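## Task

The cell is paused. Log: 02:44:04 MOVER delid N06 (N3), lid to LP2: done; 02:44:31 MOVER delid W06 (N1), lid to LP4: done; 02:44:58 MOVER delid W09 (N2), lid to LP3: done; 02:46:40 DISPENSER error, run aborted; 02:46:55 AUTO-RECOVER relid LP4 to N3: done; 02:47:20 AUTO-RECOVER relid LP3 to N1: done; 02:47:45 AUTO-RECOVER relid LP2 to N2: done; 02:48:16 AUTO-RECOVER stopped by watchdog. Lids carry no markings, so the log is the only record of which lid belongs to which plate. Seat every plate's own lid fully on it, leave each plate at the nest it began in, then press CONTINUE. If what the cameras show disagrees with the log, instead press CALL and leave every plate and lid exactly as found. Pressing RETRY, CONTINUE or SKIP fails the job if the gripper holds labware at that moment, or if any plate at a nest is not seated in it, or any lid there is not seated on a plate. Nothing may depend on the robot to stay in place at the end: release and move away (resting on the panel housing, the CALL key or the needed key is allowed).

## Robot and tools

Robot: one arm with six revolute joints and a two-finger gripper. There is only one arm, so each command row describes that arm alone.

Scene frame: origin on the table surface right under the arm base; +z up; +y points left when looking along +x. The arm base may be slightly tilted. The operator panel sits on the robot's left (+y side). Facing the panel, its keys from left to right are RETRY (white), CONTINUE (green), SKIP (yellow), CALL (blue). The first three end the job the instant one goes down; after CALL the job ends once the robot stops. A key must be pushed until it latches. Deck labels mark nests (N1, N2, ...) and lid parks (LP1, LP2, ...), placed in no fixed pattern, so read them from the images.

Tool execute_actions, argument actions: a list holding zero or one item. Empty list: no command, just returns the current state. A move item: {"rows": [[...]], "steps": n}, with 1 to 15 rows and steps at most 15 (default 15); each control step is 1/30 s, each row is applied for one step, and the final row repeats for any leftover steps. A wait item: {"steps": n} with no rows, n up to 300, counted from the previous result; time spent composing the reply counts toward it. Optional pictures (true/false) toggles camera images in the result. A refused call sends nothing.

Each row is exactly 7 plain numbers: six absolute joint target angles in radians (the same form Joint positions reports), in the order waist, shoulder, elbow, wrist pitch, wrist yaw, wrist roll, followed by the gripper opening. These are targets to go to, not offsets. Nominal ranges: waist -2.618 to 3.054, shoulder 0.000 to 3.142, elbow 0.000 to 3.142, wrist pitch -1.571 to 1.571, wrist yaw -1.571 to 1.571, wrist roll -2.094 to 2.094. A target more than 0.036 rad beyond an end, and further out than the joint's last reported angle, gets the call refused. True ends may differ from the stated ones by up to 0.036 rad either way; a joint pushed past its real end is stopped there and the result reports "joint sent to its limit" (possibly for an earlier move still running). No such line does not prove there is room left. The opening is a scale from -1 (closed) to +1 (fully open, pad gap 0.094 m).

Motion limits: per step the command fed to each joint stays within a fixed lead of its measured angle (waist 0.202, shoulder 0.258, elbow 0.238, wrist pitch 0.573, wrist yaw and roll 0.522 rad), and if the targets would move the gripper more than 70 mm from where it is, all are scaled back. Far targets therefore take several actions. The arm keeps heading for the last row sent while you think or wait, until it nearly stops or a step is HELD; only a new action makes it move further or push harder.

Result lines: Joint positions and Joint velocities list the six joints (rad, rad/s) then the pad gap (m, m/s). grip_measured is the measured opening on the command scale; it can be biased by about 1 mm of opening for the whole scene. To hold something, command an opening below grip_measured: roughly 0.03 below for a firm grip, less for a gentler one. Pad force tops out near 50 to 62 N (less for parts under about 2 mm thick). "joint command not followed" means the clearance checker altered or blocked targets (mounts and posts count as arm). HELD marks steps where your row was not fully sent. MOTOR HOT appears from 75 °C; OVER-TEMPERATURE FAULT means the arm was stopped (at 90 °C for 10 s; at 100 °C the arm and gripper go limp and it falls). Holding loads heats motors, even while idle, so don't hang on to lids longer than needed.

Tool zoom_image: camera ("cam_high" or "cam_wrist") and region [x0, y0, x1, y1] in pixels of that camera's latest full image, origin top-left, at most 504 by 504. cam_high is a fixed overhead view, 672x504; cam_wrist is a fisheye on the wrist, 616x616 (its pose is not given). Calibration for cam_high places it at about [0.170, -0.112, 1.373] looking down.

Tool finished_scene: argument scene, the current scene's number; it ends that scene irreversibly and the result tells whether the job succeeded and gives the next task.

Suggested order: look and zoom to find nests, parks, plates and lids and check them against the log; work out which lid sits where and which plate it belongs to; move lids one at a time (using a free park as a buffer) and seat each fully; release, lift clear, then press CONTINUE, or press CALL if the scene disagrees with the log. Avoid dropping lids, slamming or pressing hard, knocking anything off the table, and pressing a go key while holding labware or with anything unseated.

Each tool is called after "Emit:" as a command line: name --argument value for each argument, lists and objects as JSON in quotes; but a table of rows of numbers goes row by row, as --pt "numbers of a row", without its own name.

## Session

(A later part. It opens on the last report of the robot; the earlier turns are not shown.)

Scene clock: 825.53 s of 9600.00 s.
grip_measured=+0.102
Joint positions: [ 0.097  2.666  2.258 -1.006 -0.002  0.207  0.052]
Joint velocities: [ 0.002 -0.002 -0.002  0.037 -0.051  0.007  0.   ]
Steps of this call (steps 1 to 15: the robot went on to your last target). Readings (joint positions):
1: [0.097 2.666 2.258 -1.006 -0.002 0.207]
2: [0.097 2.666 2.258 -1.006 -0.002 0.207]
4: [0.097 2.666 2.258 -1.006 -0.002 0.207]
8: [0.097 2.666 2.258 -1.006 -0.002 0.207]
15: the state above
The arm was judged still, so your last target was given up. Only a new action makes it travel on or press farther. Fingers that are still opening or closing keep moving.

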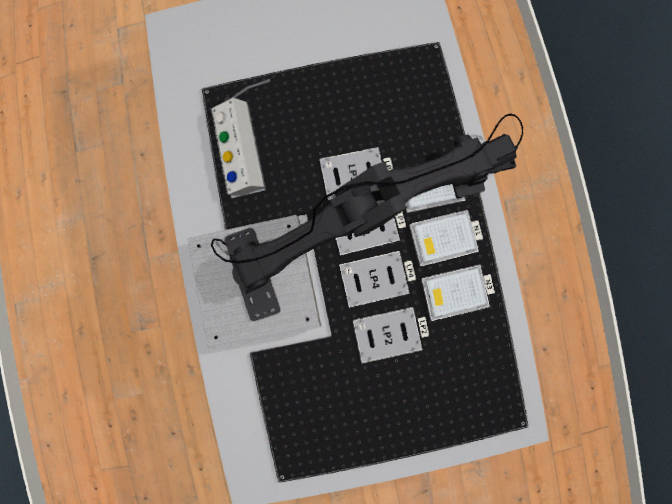

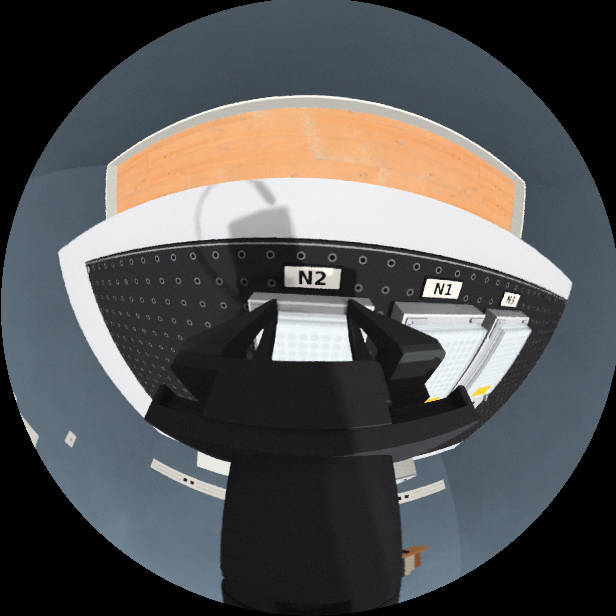

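Emit:
execute_actions --actions '[{"rows": [[0.096,2.664,2.28,-0.99,0,0.20,0.1],[0.096,2.664,2.28,-0.98,0,0.20,0.1],[0.096,2.664,2.28,-0.97,0,0.20,0.1],[0.096,2.664,2.28,-0.96,0,0.20,0.1],[0.096,2.664,2.28,-0.95,0,0.20,0.1],[0.096,2.664,2.28,-0.94,0,0.20,0.1],[0.096,2.664,2.28,-0.93,0,0.20,0.1],[0.096,2.664,2.28,-0.92,0,0.20,0.1],[0.096,2.664,2.28,-0.91,0,0.20,0.1],[0.096,2.664,2.28,-0.90,0,0.20,0.1]], "steps": 15}]' --pictures false

Emit:
execute_actions --actions '[{"rows": [[0.096,2.655,2.285,-0.91,0,0.20,0.1],[0.096,2.644,2.29,-0.91,0,0.20,0.1],[0.096,2.633,2.295,-0.91,0,0.20,0.1],[0.096,2.622,2.30,-0.91,0,0.20,0.1],[0.096,2.611,2.30,-0.91,0,0.20,0.1],[0.096,2.60,2.30,-0.91,0,0.20,0.1],[0.096,2.589,2.30,-0.91,0,0.20,0.1],[0.096,2.578,2.30,-0.91,0,0.20,0.1],[0.096,2.567,2.30,-0.92,0,0.20,0.1],[0.096,2.556,2.30,-0.93,0,0.20,0.1],[0.096,2.545,2.30,-0.94,0,0.20,0.1],[0.096,2.534,2.30,-0.95,0,0.20,0.1],[0.096,2.523,2.30,-0.96,0,0.20,0.1],[0.096,2.512,2.30,-0.97,0,0.20,0.1],[0.096,2.50,2.30,-0.98,0,0.20,0.1]], "steps": 15}]' --pictures false

Emit:
execute_actions --actions '[{"rows": [[0.08,2.50,2.30,-1.00,0,0.185,0.3],[0.064,2.50,2.30,-1.03,0,0.17,0.5],[0.048,2.50,2.30,-1.06,0,0.155,0.7],[0.032,2.50,2.30,-1.09,0,0.14,0.9],[0.016,2.50,2.30,-1.12,0,0.125,1],[0.0,2.50,2.30,-1.15,0,0.11,1],[-0.016,2.50,2.30,-1.18,0,0.095,1],[-0.032,2.50,2.30,-1.21,0,0.08,1],[-0.048,2.50,2.30,-1.24,0,0.065,1],[-0.064,2.50,2.30,-1.27,0,0.05,1],[-0.08,2.50,2.30,-1.30,0,0.035,1],[-0.096,2.50,2.30,-1.32,0,0.02,1],[-0.112,2.50,2.30,-1.34,0,0.0,1],[-0.13,2.50,2.30,-1.35,0,-0.025,1],[-0.15,2.50,2.30,-1.36,0,-0.05,1]], "steps": 15}]' --pictures false

Emit:
execute_actions --actions '[{"steps": 30}]'

Emit:
zoom_image --camera "cam_wrist" --region '[150, 200, 290, 340]'

Scene clock: 831.50 s of 9600.00 s.
grip_measured=+0.102
Joint positions: [ 0.097  2.666  2.258 -0.932 -0.002  0.207  0.052]
Joint velocities: [ 0.012 -0.012 -0.002  0.11   0.007 -0.037  0.   ]
Steps of this call (steps 1 to 90: nothing new was sent; then 2.47 s passed at rest; steps 91 to 105: all 15 steps of this action). Readings (joint positions):
91: [0.097 2.666 2.258 -1.005 -0.002 0.207]
92: [0.097 2.666 2.258 -1.004 -0.002 0.207]
94: [0.097 2.666 2.258 -1.000 -0.002 0.207]
98: [0.097 2.666 2.258 -0.975 -0.002 0.207]
105: the state above

Scene clock: 832.00 s of 9600.00 s.
grip_measured=+0.102
Joint positions: [ 0.097  2.56   2.267 -0.941 -0.002  0.207  0.052]
Joint velocities: [ 0.002 -0.403  0.056 -0.212 -0.007 -0.095 -0.001]
Steps of this call (steps 1 to 15: all 15 steps of this action). Readings (joint positions):
1: [0.097 2.666 2.258 -0.930 -0.002 0.207]
2: [0.097 2.666 2.258 -0.930 -0.002 0.207]
4: [0.097 2.666 2.262 -0.930 -0.002 0.207]
8: [0.097 2.650 2.265 -0.930 -0.002 0.207]
15: the state above

Scene clock: 832.50 s of 9600.00 s.
grip_measured=+1.000
Joint positions: [-0.121  2.513  2.286 -1.26  -0.003  0.036  0.094]
Joint velocities: [-0.505 -0.007 -0.002 -0.623 -0.007 -0.491  0.   ]
Steps of this call (steps 1 to 15: all 15 steps of this action). Readings (joint positions):
1: [0.097 2.547 2.270 -0.948 -0.002 0.205]
2: [0.095 2.536 2.274 -0.957 -0.002 0.200]
4: [0.084 2.520 2.282 -0.985 -0.004 0.184]
8: [0.024 2.513 2.286 -1.072 -0.005 0.138]
15: the state above

Scene clock: 833.50 s of 9600.00 s.
grip_measured=+1.000
Joint positions: [-0.155  2.513  2.286 -1.344  0.003 -0.043  0.094]
Joint velocities: [ 0.002  0.002 -0.022  0.022  0.007 -0.051  0.   ]
Steps of this call (steps 1 to 30: the robot went on to your last target). Readings (joint positions):
1: [-0.137 2.513 2.286 -1.278 -0.002 0.020]
2: [-0.151 2.513 2.286 -1.292 -0.001 0.007]
4: [-0.167 2.513 2.286 -1.313 0.002 -0.010]
8: [-0.164 2.513 2.286 -1.333 0.003 -0.029]
30: the state above
The arm was judged still, so your last target was given up. Only a new action makes it travel on or press farther. Fingers that are still opening or closing keep moving.

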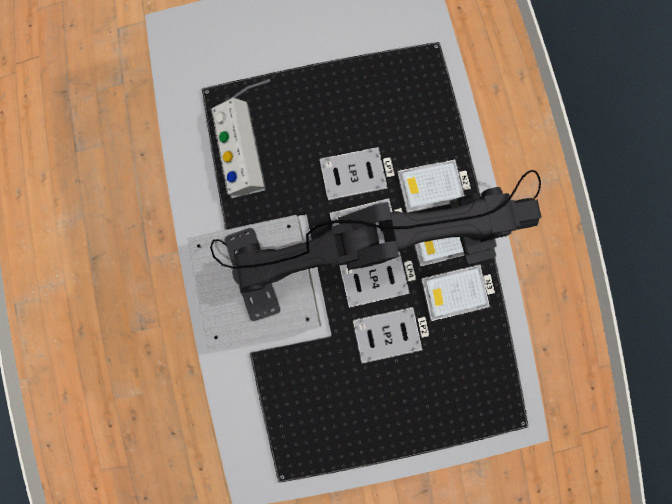

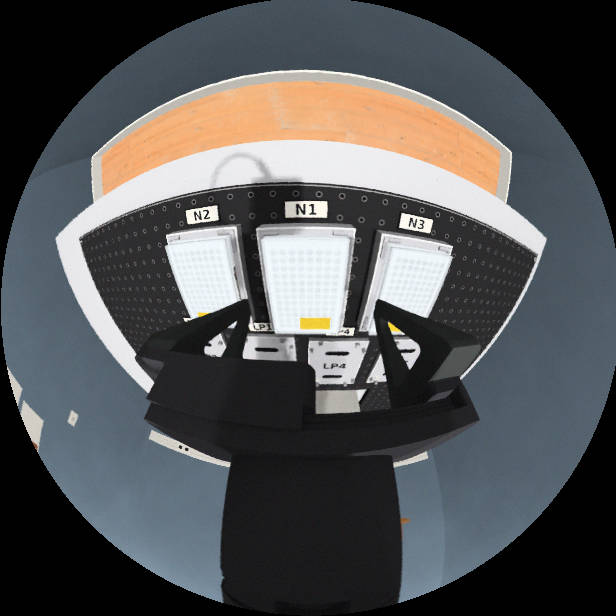

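Region (150, 200, 290, 340) of cam_wrist's 616x616 image, scaled by 3.600, with more detail than that image has.

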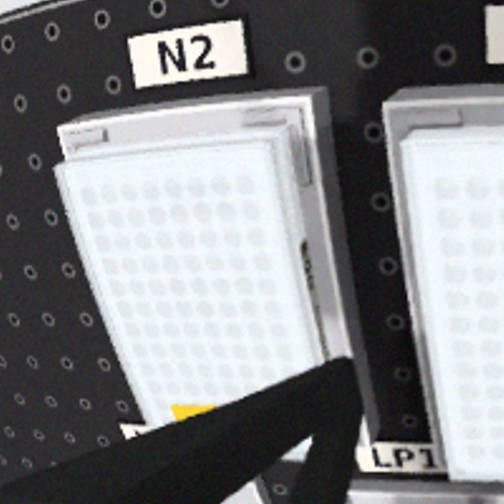

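Emit:
execute_actions --actions '[{"rows": [[-0.15,2.479,2.275,-1.33,0,-0.05,1],[-0.15,2.458,2.245,-1.30,0,-0.05,1],[-0.15,2.438,2.21,-1.265,0,-0.05,1],[-0.15,2.417,2.17,-1.23,0,-0.05,1],[-0.15,2.396,2.13,-1.19,0,-0.05,1],[-0.15,2.375,2.09,-1.15,0,-0.05,1],[-0.15,2.354,2.05,-1.11,0,-0.05,1],[-0.15,2.334,2.01,-1.07,0,-0.05,1],[-0.15,2.313,1.97,-1.03,0,-0.05,1],[-0.15,2.292,1.93,-0.99,0,-0.05,1],[-0.15,2.271,1.89,-0.95,0,-0.05,1],[-0.15,2.25,1.85,-0.91,0,-0.05,1],[-0.15,2.23,1.81,-0.87,0,-0.05,1],[-0.15,2.209,1.77,-0.83,0,-0.05,1],[-0.15,2.188,1.73,-0.79,0,-0.05,1]], "steps": 15}]' --pictures false

Emit:
execute_actions --actions '[{"rows": [[-0.15,2.167,1.69,-0.75,0,-0.05,1],[-0.15,2.146,1.65,-0.71,0,-0.05,1],[-0.15,2.126,1.61,-0.67,0,-0.05,1],[-0.15,2.105,1.57,-0.63,0,-0.05,1],[-0.15,2.084,1.53,-0.59,0,-0.05,1],[-0.15,2.063,1.49,-0.55,0,-0.05,1],[-0.15,2.042,1.45,-0.51,0,-0.05,1],[-0.15,2.022,1.41,-0.47,0,-0.05,1],[-0.15,2.001,1.37,-0.43,0,-0.05,1],[-0.15,1.98,1.33,-0.39,0,-0.05,1],[-0.15,1.959,1.29,-0.35,0,-0.05,1],[-0.15,1.938,1.25,-0.31,0,-0.05,1],[-0.15,1.918,1.21,-0.28,0,-0.05,1],[-0.15,1.897,1.17,-0.25,0,-0.05,1],[-0.15,1.876,1.131,-0.22,0,-0.05,1]], "steps": 15}]' --pictures false

Emit:
execute_actions --actions '[{"steps": 30}]'

Scene clock: 843.67 s of 9600.00 s.
grip_measured=+1.000
Joint positions: [-0.155  2.257  1.801 -0.969  0.003 -0.043  0.094]
Joint velocities: [ 0.002 -0.628 -1.14   1.077 -0.066  0.037  0.   ]
Steps of this call (steps 1 to 90: nothing new was sent; then 6.67 s passed at rest; steps 91 to 105: all 15 steps of this action). Readings (joint positions):
91: [-0.155 2.513 2.286 -1.344 0.003 -0.043]
92: [-0.155 2.509 2.278 -1.338 0.003 -0.043]
94: [-0.155 2.485 2.230 -1.308 0.003 -0.043]
98: [-0.155 2.407 2.079 -1.214 0.003 -0.043]
105: the state above

Scene clock: 844.17 s of 9600.00 s.
grip_measured=+1.000
Joint positions: [-0.155  1.944  1.203 -0.385  0.003 -0.044  0.094]
Joint velocities: [-0.017 -0.598 -1.126  1.018 -0.051  0.007  0.   ]
Steps of this call (steps 1 to 15: all 15 steps of this action). Readings (joint positions):
1: [-0.155 2.236 1.762 -0.930 0.003 -0.043]
2: [-0.155 2.215 1.722 -0.891 0.003 -0.043]
4: [-0.155 2.173 1.642 -0.813 0.003 -0.043]
8: [-0.155 2.091 1.482 -0.655 0.003 -0.044]
15: the state above

Scene clock: 845.17 s of 9600.00 s.
grip_measured=+1.000
Joint positions: [-0.155  1.909  1.134 -0.243  0.003 -0.044  0.094]
Joint velocities: [ 0.012  0.007 -0.002 -0.051 -0.022 -0.051  0.   ]
Steps of this call (steps 1 to 30: the robot went on to your last target). Readings (joint positions):
1: [-0.155 1.926 1.170 -0.360 0.003 -0.044]
2: [-0.155 1.915 1.149 -0.343 0.003 -0.044]
4: [-0.155 1.909 1.134 -0.316 0.003 -0.044]
8: [-0.155 1.909 1.134 -0.271 0.003 -0.044]
30: the state above
The arm was judged still, so your last target was given up. Only a new action makes it travel on or press farther. Fingers that are still opening or closing keep moving.

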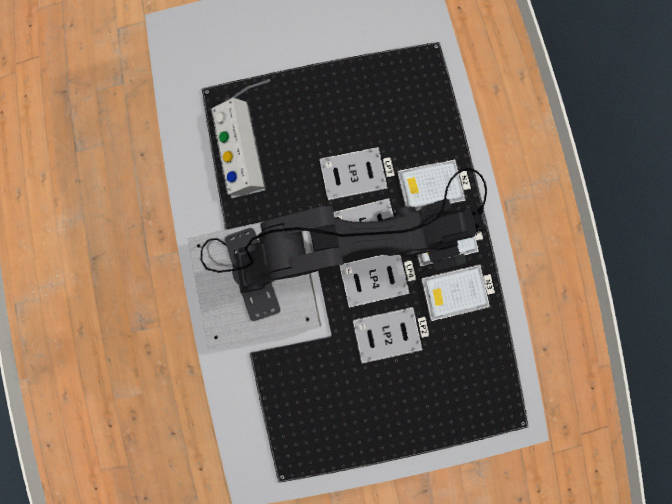

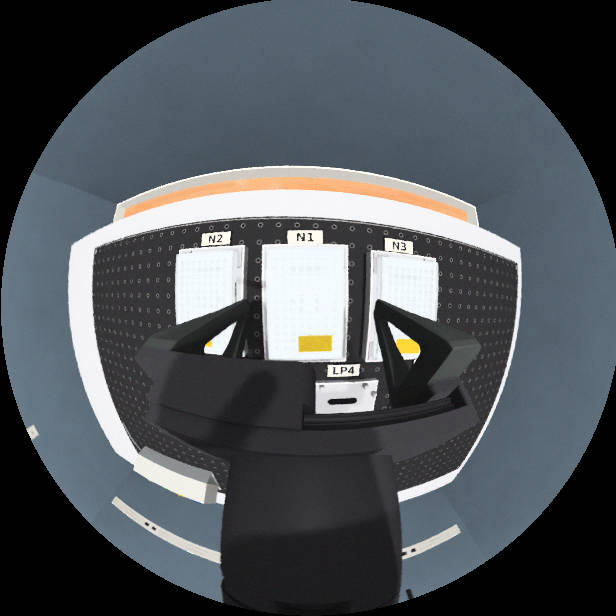

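Emit:
execute_actions --actions '[{"rows": [[-0.15,1.86,1.09,-0.18,0,-0.05,1],[-0.15,1.83,1.047,-0.135,0,-0.05,1],[-0.15,1.797,1.003,-0.09,0,-0.05,1],[-0.15,1.764,0.959,-0.045,0,-0.05,1],[-0.15,1.731,0.915,0.0,0,-0.05,1],[-0.15,1.698,0.871,0.047,0,-0.05,1],[-0.15,1.665,0.827,0.094,0,-0.05,1],[-0.15,1.632,0.783,0.141,0,-0.05,1],[-0.15,1.599,0.739,0.188,0,-0.05,1],[-0.15,1.566,0.695,0.235,0,-0.05,1],[-0.15,1.533,0.651,0.282,0,-0.05,1],[-0.15,1.50,0.607,0.329,0,-0.05,1],[-0.15,1.467,0.563,0.376,0,-0.05,1],[-0.15,1.434,0.519,0.423,0,-0.05,1],[-0.15,1.40,0.471,0.47,0,-0.05,1]], "steps": 15}]' --pictures false

Emit:
execute_actions --actions '[{"steps": 35}]'

Scene clock: 852.07 s of 9600.00 s.
grip_measured=+1.000
Joint positions: [-0.155  1.483  0.555  0.262  0.003 -0.044  0.094]
Joint velocities: [ 0.002 -0.994 -1.267  1.341  0.037 -0.007  0.   ]
Steps of this call (steps 1 to 90: nothing new was sent; then 3.40 s passed at rest; steps 91 to 105: all 15 steps of this action). Readings (joint positions):
91: [-0.155 1.907 1.128 -0.233 0.003 -0.044]
92: [-0.155 1.898 1.109 -0.213 0.003 -0.044]
94: [-0.155 1.855 1.040 -0.161 0.003 -0.044]
98: [-0.155 1.722 0.858 -0.039 0.003 -0.044]
105: the state above

Scene clock: 853.23 s of 9600.00 s.
grip_measured=+1.000
Joint positions: [-0.155  1.425  0.471  0.448  0.003 -0.044  0.094]
Joint velocities: [ 0.007  0.002  0.007  0.066  0.022 -0.081  0.   ]
Steps of this call (steps 1 to 30: the robot went on to your last target; steps 31 to 35: nothing new was sent). Readings (joint positions):
1: [-0.155 1.453 0.517 0.298 0.003 -0.044]
2: [-0.155 1.434 0.492 0.325 0.003 -0.044]
4: [-0.155 1.425 0.473 0.363 0.003 -0.044]
8: [-0.155 1.425 0.471 0.414 0.003 -0.044]
35: the state above
The arm was judged still, so your last target was given up. Only a new action makes it travel on or press farther. Fingers that are still opening or closing keep moving.

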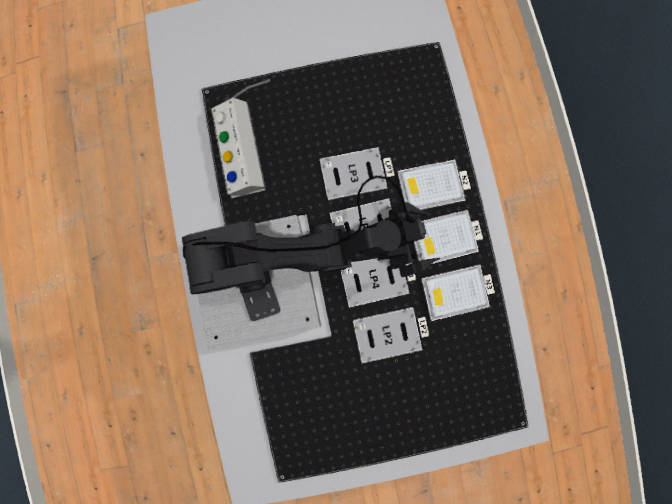

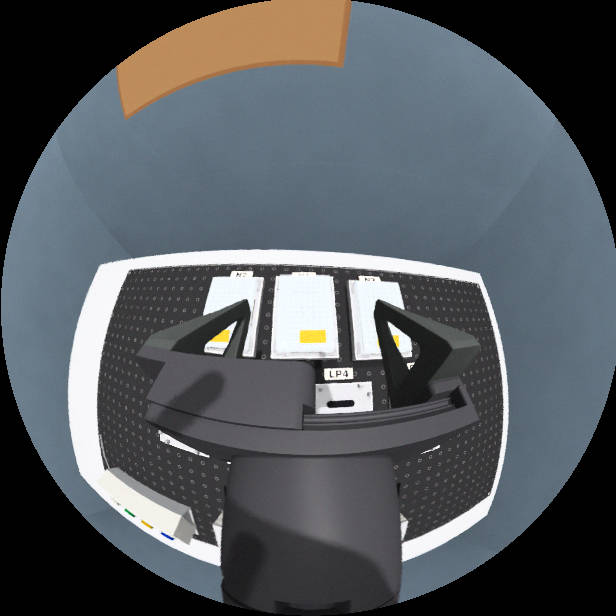

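Emit:
zoom_image --camera "cam_wrist" --region '[190, 265, 430, 385]'

Region (190, 265, 430, 385) of cam_wrist's 616x616 image, scaled by 2.100, with more detail than that image has.

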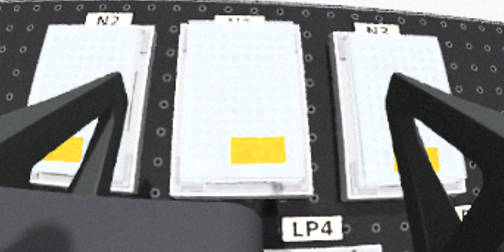

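Emit:
execute_actions --actions '[{"rows": [[-0.115,1.411,0.491,0.438,0,-0.05,0.8],[-0.08,1.423,0.512,0.405,0,-0.05,0.6],[-0.045,1.434,0.532,0.373,0,-0.05,0.4],[-0.01,1.445,0.552,0.34,0,-0.05,0.2],[0.025,1.457,0.573,0.308,0,-0.05,0.0],[0.06,1.468,0.593,0.276,0,-0.05,-0.2],[0.095,1.479,0.613,0.243,0,-0.05,-0.4],[0.13,1.49,0.633,0.211,0,-0.05,-0.6],[0.165,1.502,0.654,0.178,0,-0.05,-0.8],[0.20,1.513,0.674,0.146,0,-0.05,-1],[0.235,1.524,0.694,0.114,0,-0.05,-1],[0.27,1.536,0.715,0.081,0,-0.05,-1],[0.305,1.547,0.735,0.049,0,-0.05,-1],[0.34,1.558,0.755,0.016,0,-0.05,-1],[0.375,1.57,0.776,-0.016,0,-0.05,-1]], "steps": 15}]' --pictures false

Emit:
execute_actions --actions '[{"rows": [[0.41,1.581,0.796,-0.048,0,-0.05,-1],[0.445,1.592,0.816,-0.081,0,-0.05,-1],[0.48,1.603,0.836,-0.113,0,-0.05,-1],[0.515,1.615,0.857,-0.146,0,-0.05,-1],[0.55,1.626,0.877,-0.178,0,-0.05,-1],[0.585,1.637,0.897,-0.21,0,-0.05,-1],[0.62,1.649,0.918,-0.243,0,-0.05,-1],[0.655,1.66,0.938,-0.275,0,-0.05,-1],[0.69,1.671,0.958,-0.308,0,-0.05,-1],[0.725,1.683,0.979,-0.34,0,-0.05,-1],[0.76,1.694,0.999,-0.372,0,-0.05,-1],[0.795,1.705,1.019,-0.405,0,-0.05,-1],[0.83,1.716,1.039,-0.437,0,-0.05,-1],[0.865,1.728,1.06,-0.47,0,-0.05,-1],[0.90,1.739,1.08,-0.502,0,-0.05,-1]], "steps": 15}]' --pictures false

Emit:
execute_actions --actions '[{"rows": [[0.935,1.75,1.10,-0.534,0,-0.05,-1],[0.97,1.762,1.121,-0.567,0,-0.05,-1],[1.005,1.773,1.141,-0.599,0,-0.05,-1],[1.04,1.784,1.161,-0.632,0,-0.05,-1],[1.075,1.796,1.182,-0.664,0,-0.05,-1],[1.11,1.807,1.202,-0.696,0,-0.05,-1],[1.145,1.818,1.222,-0.729,0,-0.05,-1],[1.18,1.829,1.242,-0.761,0,-0.05,-1],[1.215,1.841,1.263,-0.794,0,-0.05,-1],[1.25,1.852,1.283,-0.826,0,-0.05,-1],[1.285,1.863,1.303,-0.858,0,-0.05,-1],[1.32,1.88,1.33,-0.90,0,-0.05,-1],[1.36,1.90,1.36,-0.94,0,-0.05,-1],[1.40,1.92,1.385,-0.98,0,-0.05,-1],[1.435,1.934,1.405,-1.02,0,-0.05,-1]], "steps": 15}]' --pictures false

Emit:
execute_actions --actions '[{"steps": 35}]'

Scene clock: 868.10 s of 9600.00 s.
grip_measured=-0.986
Joint positions: [ 0.31   1.538  0.72   0.136  0.004 -0.045  0.001]
Joint velocities: [ 0.984  0.359  0.569 -0.945 -0.007 -0.037 -0.   ]
Steps of this call (steps 1 to 90: nothing new was sent; then 11.37 s passed at rest; steps 91 to 105: all 15 steps of this action). Readings (joint positions):
91: [-0.151 1.425 0.471 0.448 0.005 -0.044]
92: [-0.138 1.425 0.474 0.443 0.008 -0.044]
94: [-0.083 1.426 0.491 0.413 0.010 -0.044]
98: [0.064 1.458 0.575 0.330 0.007 -0.044]
105: the state above

Scene clock: 868.60 s of 9600.00 s.
grip_measured=-0.986
Joint positions: [ 0.834  1.711  1.023 -0.346  0.002 -0.045  0.001]
Joint velocities: [ 0.969  0.325  0.579 -0.945  0.081 -0.066  0.   ]
Steps of this call (steps 1 to 15: all 15 steps of this action). Readings (joint positions):
1: [0.344 1.550 0.740 0.105 0.003 -0.045]
2: [0.379 1.562 0.759 0.073 0.003 -0.045]
4: [0.449 1.586 0.799 0.008 0.003 -0.045]
8: [0.589 1.632 0.880 -0.121 0.002 -0.045]
15: the state above

Scene clock: 869.10 s of 9600.00 s.
grip_measured=-0.986
Joint positions: [ 1.363  1.896  1.344 -0.843  0.002 -0.045  0.001]
Joint velocities: [ 1.048  0.481  0.735 -1.004 -0.037 -0.066 -0.001]
Steps of this call (steps 1 to 15: all 15 steps of this action). Readings (joint positions):
1: [0.869 1.723 1.043 -0.378 0.002 -0.045]
2: [0.904 1.734 1.063 -0.410 0.002 -0.045]
4: [0.974 1.757 1.104 -0.474 0.002 -0.045]
8: [1.114 1.803 1.185 -0.603 0.001 -0.045]
15: the state above

Scene clock: 870.27 s of 9600.00 s.
grip_measured=-0.986
Joint positions: [ 1.441  1.928  1.38  -1.004 -0.005 -0.046  0.001]
Joint velocities: [-0.002 -0.022 -0.007 -0.007 -0.022  0.022 -0.   ]
Steps of this call (steps 1 to 30: the robot went on to your last target; steps 31 to 35: nothing new was sent). Readings (joint positions):
1: [1.397 1.910 1.364 -0.870 0.000 -0.045]
2: [1.425 1.919 1.376 -0.890 -0.002 -0.045]
4: [1.454 1.927 1.380 -0.926 -0.008 -0.046]
8: [1.447 1.928 1.380 -0.977 -0.008 -0.046]
35: the state above
The arm was judged still, so your last target was given up. Only a new action makes it travel on or press farther. Fingers that are still opening or closing keep moving.

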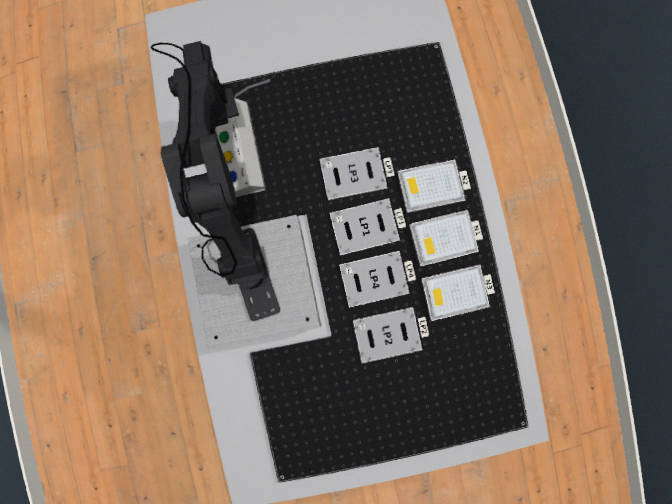

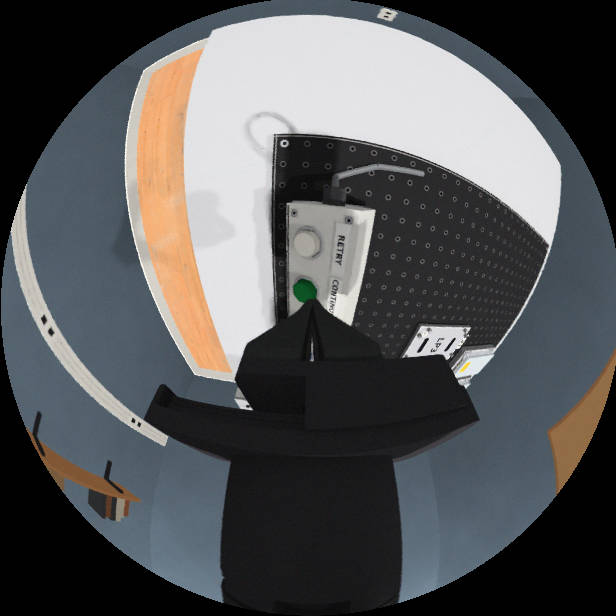

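Emit:
execute_actions --actions '[{"rows": [[1.445,1.937,1.375,-1.0,0,-0.05,-1],[1.45,1.941,1.37,-0.99,0,-0.05,-1],[1.455,1.945,1.365,-0.98,0,-0.05,-1],[1.46,1.949,1.36,-0.97,0,-0.05,-1],[1.465,1.953,1.355,-0.96,0,-0.05,-1],[1.467,1.957,1.35,-0.95,0,-0.05,-1],[1.467,1.961,1.345,-0.94,0,-0.05,-1],[1.467,1.965,1.34,-0.93,0,-0.05,-1],[1.467,1.969,1.335,-0.92,0,-0.05,-1],[1.467,1.973,1.33,-0.91,0,-0.05,-1],[1.467,1.977,1.325,-0.90,0,-0.05,-1],[1.467,1.981,1.32,-0.89,0,-0.05,-1],[1.467,1.985,1.315,-0.88,0,-0.05,-1],[1.467,1.985,1.31,-0.87,0,-0.05,-1],[1.467,1.985,1.30,-0.862,0,-0.05,-1]], "steps": 15}]' --pictures false

Emit:
execute_actions --actions '[{"steps": 25}]'

Emit:
zoom_image --camera "cam_wrist" --region '[220, 180, 420, 360]'

Scene clock: 877.47 s of 9600.00 s.
grip_measured=-0.986
Joint positions: [ 1.461  1.977  1.319 -0.92  -0.004 -0.046  0.001]
Joint velocities: [-0.007  0.051 -0.208  0.315 -0.022 -0.051  0.001]
Steps of this call (steps 1 to 90: nothing new was sent; then 3.70 s passed at rest; steps 91 to 105: all 15 steps of this action). Readings (joint positions):
91: [1.441 1.928 1.380 -1.004 -0.005 -0.046]
92: [1.441 1.928 1.380 -1.004 -0.005 -0.046]
94: [1.443 1.928 1.378 -1.001 -0.004 -0.046]
98: [1.456 1.938 1.361 -0.979 -0.004 -0.046]
105: the state above

Scene clock: 878.30 s of 9600.00 s.
grip_measured=-0.986
Joint positions: [ 1.461  1.981  1.305 -0.883 -0.004 -0.046  0.001]
Joint velocities: [ 0.007 -0.007  0.017 -0.022  0.022  0.022  0.   ]
Steps of this call (steps 1 to 25: the robot went on to your last target). Readings (joint positions):
1: [1.461 1.979 1.313 -0.913 -0.004 -0.046]
2: [1.461 1.980 1.308 -0.908 -0.004 -0.046]
4: [1.461 1.981 1.305 -0.902 -0.004 -0.046]
8: [1.461 1.981 1.305 -0.890 -0.004 -0.046]
25: the state above

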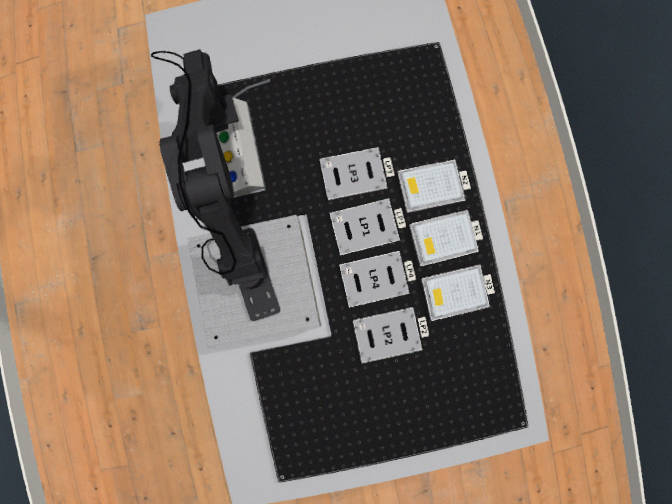

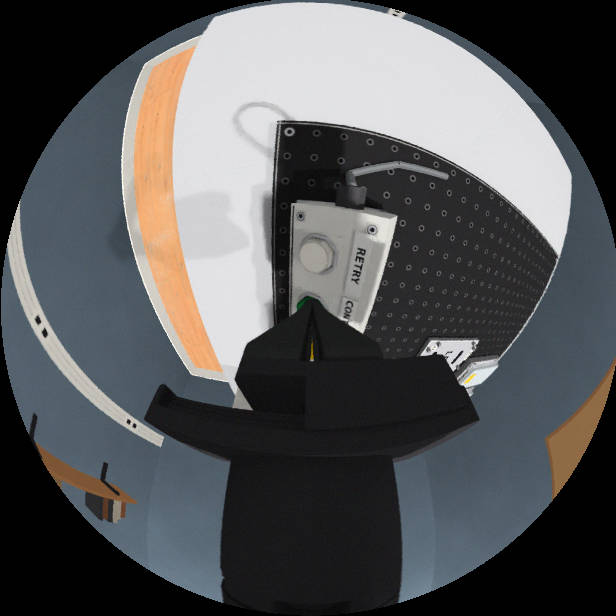

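Region (220, 180, 420, 360) of cam_wrist's 616x616 image, scaled by 2.520, with more detail than that image has; it fills the top 454 rows of this view, and the rest is white.

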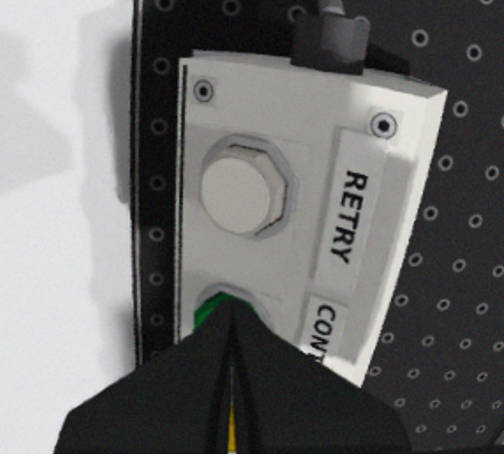

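Emit:
execute_actions --actions '[{"rows": [[1.467,1.985,1.294,-0.856,0,-0.05,-1],[1.467,1.985,1.288,-0.85,0,-0.05,-1],[1.467,1.985,1.282,-0.844,0,-0.05,-1],[1.467,1.985,1.276,-0.838,0,-0.05,-1],[1.467,1.985,1.27,-0.832,0,-0.05,-1],[1.467,1.985,1.264,-0.826,0,-0.05,-1],[1.467,1.985,1.258,-0.82,0,-0.05,-1],[1.467,1.985,1.252,-0.814,0,-0.05,-1],[1.467,1.985,1.246,-0.808,0,-0.05,-1],[1.467,1.985,1.24,-0.802,0,-0.05,-1],[1.467,1.985,1.234,-0.796,0,-0.05,-1],[1.467,1.985,1.228,-0.79,0,-0.05,-1],[1.467,1.985,1.222,-0.784,0,-0.05,-1],[1.467,1.985,1.216,-0.778,0,-0.05,-1],[1.467,1.985,1.21,-0.772,0,-0.05,-1]], "steps": 15}]' --pictures false

Emit:
execute_actions --actions '[{"steps": 25}]'

Emit:
zoom_image --camera "cam_wrist" --region '[220, 180, 420, 360]'

Scene clock: 886.43 s of 9600.00 s.
grip_measured=-0.987
Joint positions: [ 1.463  1.981  1.24  -0.822 -0.012 -0.046  0.001]
Joint velocities: [ 0.007  0.002 -0.115  0.154 -0.037 -0.022 -0.   ]
Steps of this call (steps 1 to 15: the robot went on to your last target; steps 16 to 90: nothing new was sent; then 4.63 s passed at rest; steps 91 to 105: all 15 steps of this action). Readings (joint positions):
91: [1.461 1.981 1.305 -0.883 -0.004 -0.046]
92: [1.461 1.981 1.304 -0.881 -0.004 -0.046]
94: [1.461 1.981 1.297 -0.872 -0.004 -0.046]
98: [1.461 1.981 1.271 -0.854 -0.004 -0.046]
105: the state above

Scene clock: 887.27 s of 9600.00 s.
grip_measured=-0.987
Joint positions: [ 1.465  1.981  1.232 -0.807 -0.023 -0.046  0.001]
Joint velocities: [ 0.007  0.002 -0.002 -0.007 -0.081 -0.066 -0.001]
Steps of this call (steps 1 to 25: the robot went on to your last target). Readings (joint positions):
1: [1.464 1.981 1.237 -0.817 -0.014 -0.046]
2: [1.465 1.981 1.235 -0.814 -0.016 -0.046]
4: [1.465 1.981 1.233 -0.810 -0.019 -0.046]
8: [1.465 1.981 1.232 -0.808 -0.021 -0.046]
25: the state above

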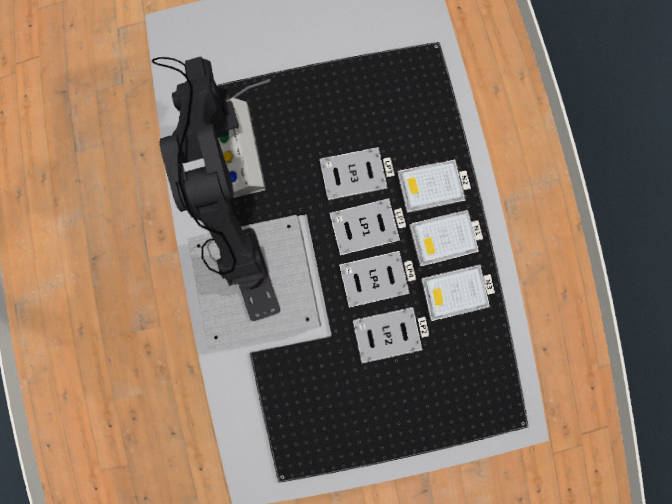

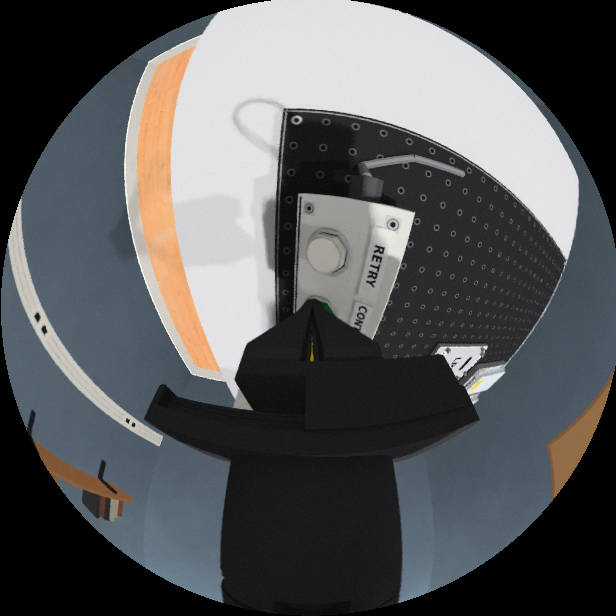

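Region (220, 180, 420, 360) of cam_wrist's 616x616 image, scaled by 2.520, with more detail than that image has; it fills the top 454 rows of this view, and the rest is white.

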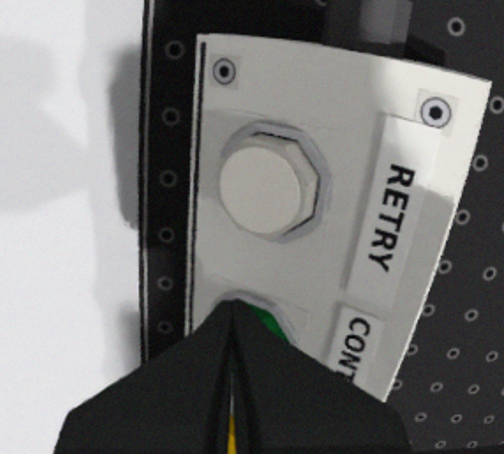

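Emit:
execute_actions --actions '[]'

Scene clock: 892.80 s of 9600.00 s.
grip_measured=-0.987
Joint positions: [ 1.465  1.981  1.232 -0.807 -0.023 -0.046  0.001]
Joint velocities: [ 0.007  0.007  0.017  0.022 -0.022 -0.007  0.001]
Steps of this call (steps 1 to 15: the robot went on to your last target; steps 16 to 90: nothing new was sent; then 2.53 s passed at rest). Readings (joint positions):
1: [1.465 1.981 1.232 -0.807 -0.023 -0.046]
2: [1.465 1.981 1.232 -0.807 -0.023 -0.046]
4: [1.465 1.981 1.232 -0.807 -0.023 -0.046]
8: [1.465 1.981 1.232 -0.807 -0.023 -0.046]
90: the state above
The arm was judged still, so your last target was given up. Only a new action makes it travel on or press farther. Fingers that are still opening or closing keep moving.

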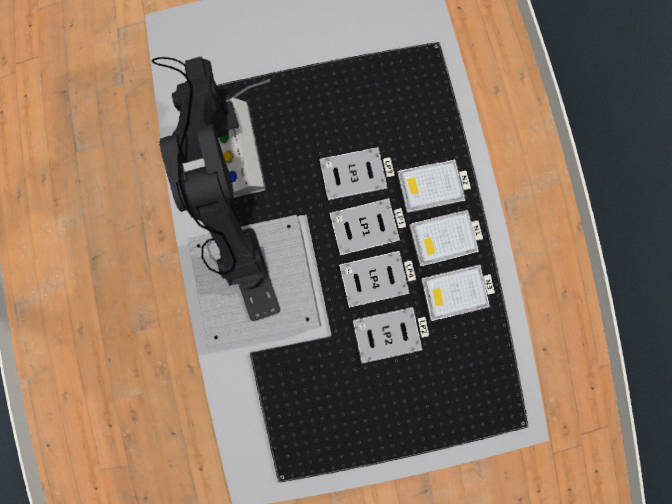

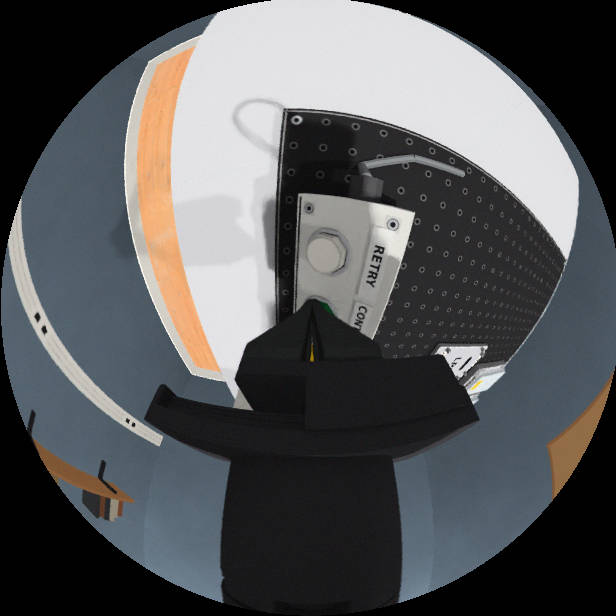

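Emit:
execute_actions --actions '[{"rows": [[1.465,1.981,1.26,-0.807,-0.023,-0.046,-1],[1.465,1.981,1.28,-0.807,-0.023,-0.046,-1],[1.465,1.981,1.30,-0.807,-0.023,-0.046,-1]], "steps": 15}]' --pictures false

Emit:
execute_actions --actions '[{"rows": [[1.455,1.981,1.30,-0.807,-0.023,-0.046,-1],[1.445,1.981,1.30,-0.807,-0.023,-0.046,-1],[1.435,1.981,1.30,-0.807,-0.023,-0.046,-1],[1.428,1.981,1.30,-0.807,-0.023,-0.046,-1]], "steps": 15}]'

Scene clock: 896.50 s of 9600.00 s.
grip_measured=-0.987
Joint positions: [ 1.465  1.981  1.279 -0.813 -0.028 -0.046  0.001]
Joint velocities: [-0.007 -0.002 -0.002 -0.066 -0.051  0.007 -0.   ]
Steps of this call (steps 1 to 90: nothing new was sent; then 0.20 s passed at rest; steps 91 to 105: all 15 steps of this action). Readings (joint positions):
91: [1.465 1.981 1.233 -0.808 -0.026 -0.046]
92: [1.465 1.981 1.238 -0.811 -0.029 -0.046]
94: [1.465 1.981 1.255 -0.813 -0.029 -0.046]
98: [1.465 1.981 1.279 -0.813 -0.028 -0.046]
105: the state above

Scene clock: 897.00 s of 9600.00 s.
grip_measured=-0.987
Joint positions: [ 1.431  1.981  1.279 -0.813 -0.025 -0.046  0.001]
Joint velocities: [-0.002 -0.002 -0.017 -0.066 -0.022 -0.095  0.   ]
Steps of this call (steps 1 to 15: all 15 steps of this action). Readings (joint positions):
1: [1.465 1.981 1.279 -0.813 -0.028 -0.046]
2: [1.464 1.981 1.279 -0.813 -0.028 -0.046]
4: [1.456 1.981 1.279 -0.813 -0.028 -0.046]
8: [1.434 1.981 1.279 -0.813 -0.026 -0.046]
15: the state above

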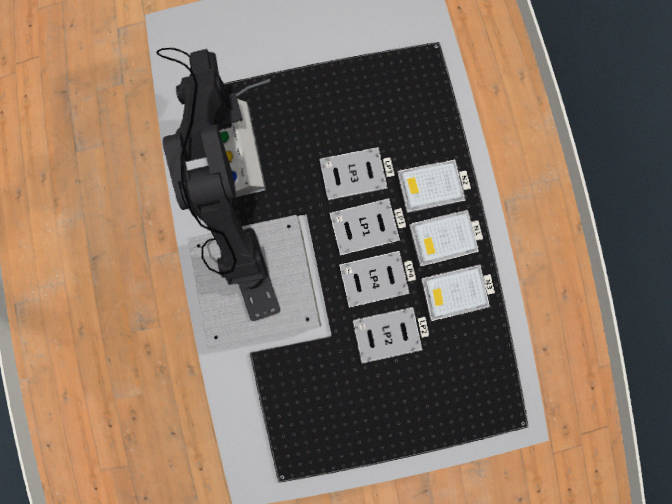

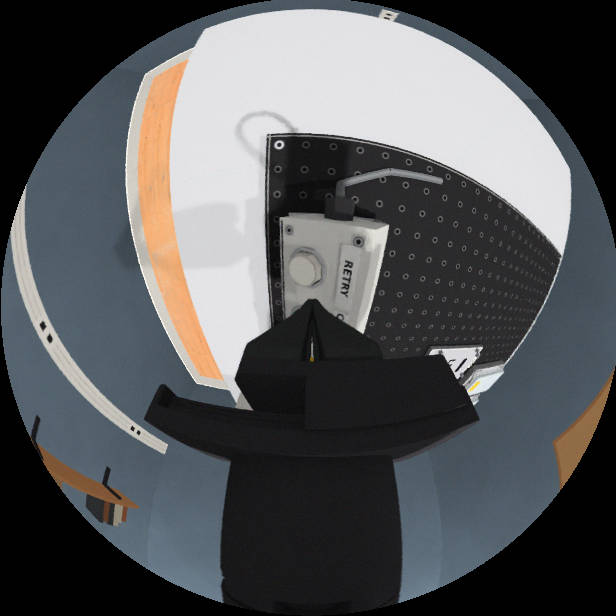

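Emit:
execute_actions --actions '[{"rows": [[1.431,1.981,1.27,-0.810,-0.023,-0.046,-1],[1.431,1.981,1.26,-0.808,-0.023,-0.046,-1],[1.431,1.981,1.25,-0.806,-0.023,-0.046,-1],[1.431,1.981,1.24,-0.804,-0.023,-0.046,-1],[1.431,1.981,1.23,-0.802,-0.023,-0.046,-1],[1.431,1.981,1.22,-0.80,-0.023,-0.046,-1]], "steps": 15}]'

Scene clock: 902.33 s of 9600.00 s.
grip_measured=-0.987
Joint positions: [ 1.431  1.981  1.239 -0.789 -0.016 -0.046  0.001]
Joint velocities: [ 0.012  0.002 -0.017  0.022 -0.051  0.007  0.   ]
Steps of this call (steps 1 to 15: the robot went on to your last target; steps 16 to 90: nothing new was sent; then 1.83 s passed at rest; steps 91 to 105: all 15 steps of this action). Readings (joint positions):
91: [1.431 1.981 1.279 -0.813 -0.025 -0.046]
92: [1.431 1.981 1.278 -0.813 -0.025 -0.046]
94: [1.431 1.981 1.269 -0.812 -0.025 -0.046]
98: [1.431 1.981 1.246 -0.803 -0.024 -0.046]
105: the state above

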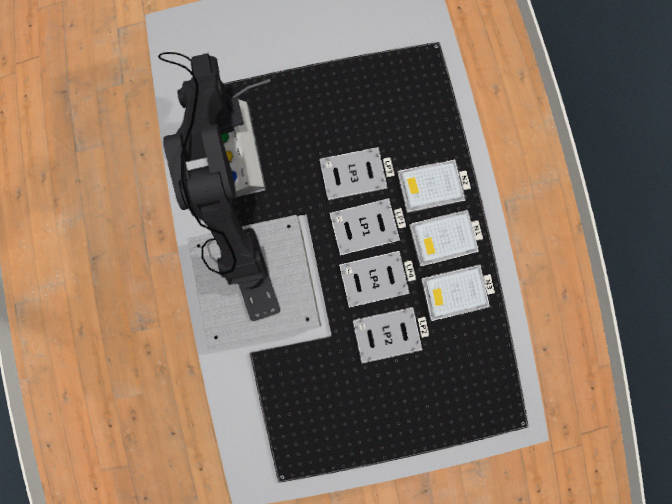

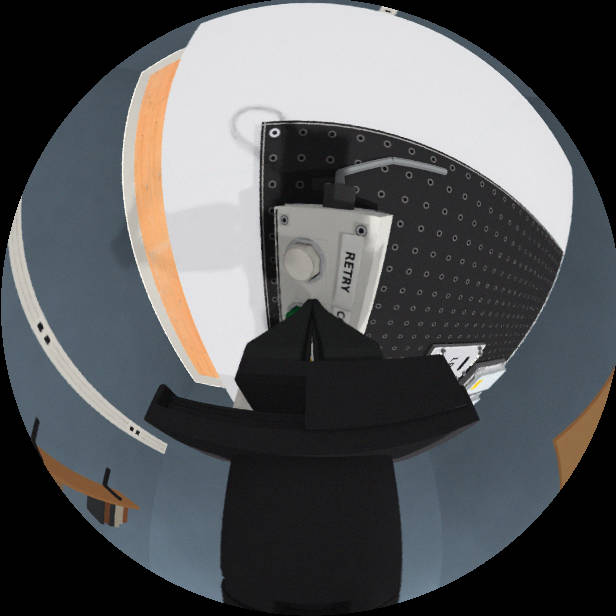

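Emit:
zoom_image --camera "cam_wrist" --region '[230, 190, 410, 370]'

Emit:
zoom_image --camera "cam_high" --region '[150, 60, 310, 220]'

Region (230, 190, 410, 370) of cam_wrist's 616x616 image, scaled by 2.800, with more detail than that image has.

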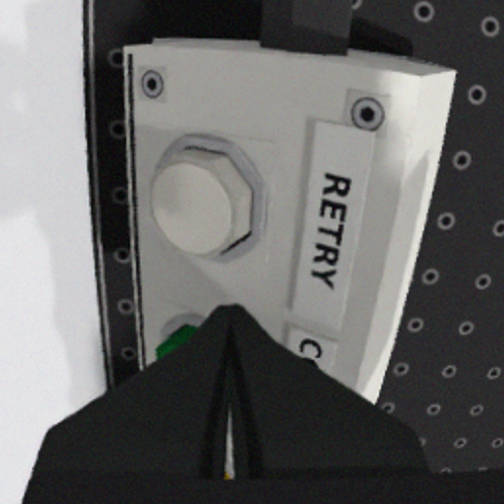

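Region (150, 60, 310, 220) of cam_high's 672x504 image, scaled by 3.150, with more detail than that image has.

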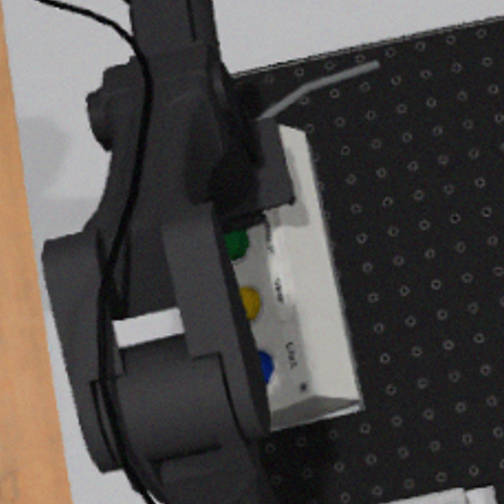

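Emit:
execute_actions --actions '[{"rows": [[1.431,1.965,1.239,-0.80,-0.023,-0.046,-1],[1.431,1.95,1.239,-0.80,-0.023,-0.046,-1],[1.431,1.935,1.239,-0.80,-0.023,-0.046,-1],[1.431,1.92,1.239,-0.80,-0.023,-0.046,-1],[1.431,1.91,1.239,-0.80,-0.023,-0.046,-1]], "steps": 15}]' --pictures false

Emit:
execute_actions --actions '[{"rows": [[1.44,1.91,1.239,-0.82,-0.023,-0.046,-1],[1.448,1.91,1.239,-0.84,-0.023,-0.046,-1],[1.456,1.91,1.239,-0.86,-0.023,-0.046,-1],[1.46,1.91,1.239,-0.88,-0.023,-0.046,-1]], "steps": 15}]'

Scene clock: 918.03 s of 9600.00 s.
grip_measured=-0.987
Joint positions: [ 1.431  1.936  1.239 -0.789 -0.016 -0.046  0.001]
Joint velocities: [ 0.002  0.002 -0.012 -0.022 -0.051 -0.007 -0.001]
Steps of this call (steps 1 to 15: the robot went on to your last target; steps 16 to 90: nothing new was sent; then 12.20 s passed at rest; steps 91 to 105: all 15 steps of this action). Readings (joint positions):
91: [1.431 1.981 1.239 -0.788 -0.016 -0.046]
92: [1.431 1.981 1.239 -0.788 -0.016 -0.046]
94: [1.431 1.976 1.239 -0.788 -0.016 -0.046]
98: [1.431 1.946 1.239 -0.789 -0.016 -0.046]
105: the state above

Scene clock: 918.53 s of 9600.00 s.
grip_measured=-0.987
Joint positions: [ 1.455  1.936  1.239 -0.861 -0.018 -0.046  0.001]
Joint velocities: [-0.012 -0.007  0.002 -0.081 -0.051  0.037 -0.001]
Steps of this call (steps 1 to 15: all 15 steps of this action). Readings (joint positions):
1: [1.431 1.936 1.239 -0.791 -0.016 -0.046]
2: [1.432 1.936 1.239 -0.795 -0.016 -0.046]
4: [1.438 1.936 1.239 -0.813 -0.016 -0.046]
8: [1.454 1.936 1.239 -0.845 -0.018 -0.046]
15: the state above

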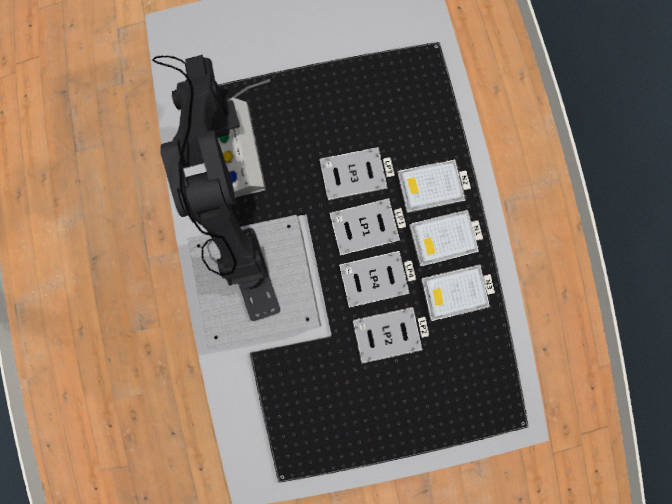

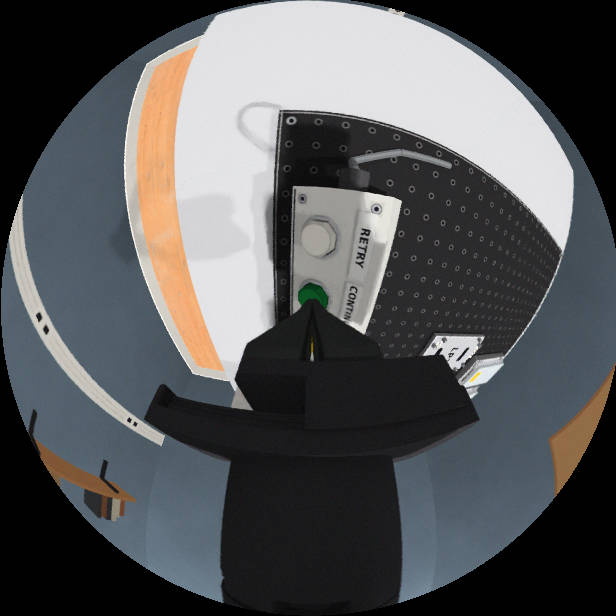

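Emit:
execute_actions --actions '[{"rows": [[1.455,1.945,1.239,-0.88,-0.023,-0.046,-1],[1.455,1.955,1.239,-0.88,-0.023,-0.046,-1],[1.455,1.965,1.239,-0.88,-0.023,-0.046,-1],[1.455,1.975,1.239,-0.88,-0.023,-0.046,-1],[1.455,1.985,1.239,-0.88,-0.023,-0.046,-1]], "steps": 15}]'

Scene clock: 922.60 s of 9600.00 s.
grip_measured=-0.987
Joint positions: [ 1.455  1.976  1.239 -0.866 -0.029 -0.046  0.001]
Joint velocities: [-0.007 -0.002  0.002 -0.022 -0.007 -0.037  0.   ]
Steps of this call (steps 1 to 15: the robot went on to your last target; steps 16 to 90: nothing new was sent; then 0.57 s passed at rest; steps 91 to 105: all 15 steps of this action). Readings (joint positions):
91: [1.455 1.936 1.239 -0.864 -0.018 -0.046]
92: [1.455 1.936 1.239 -0.864 -0.018 -0.046]
94: [1.455 1.941 1.239 -0.864 -0.018 -0.046]
98: [1.455 1.972 1.239 -0.865 -0.018 -0.046]
105: the state above

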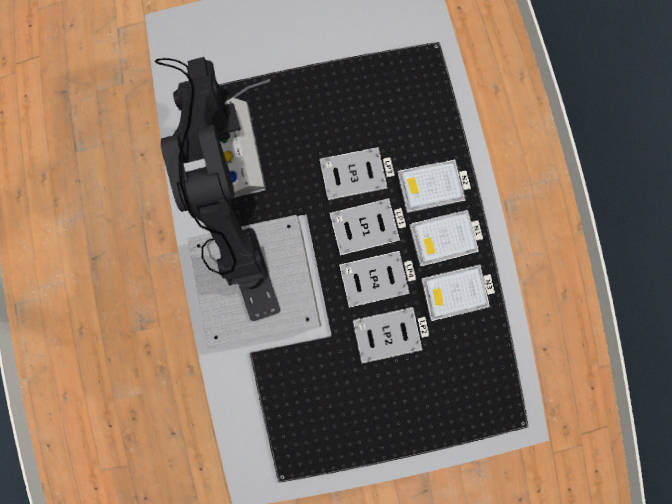

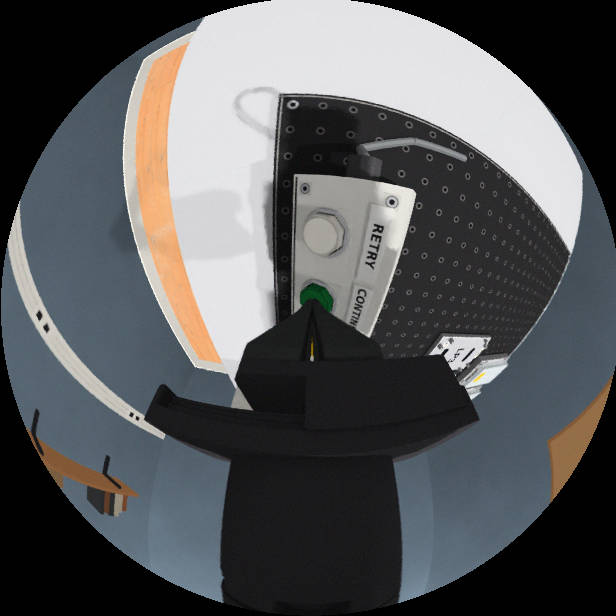

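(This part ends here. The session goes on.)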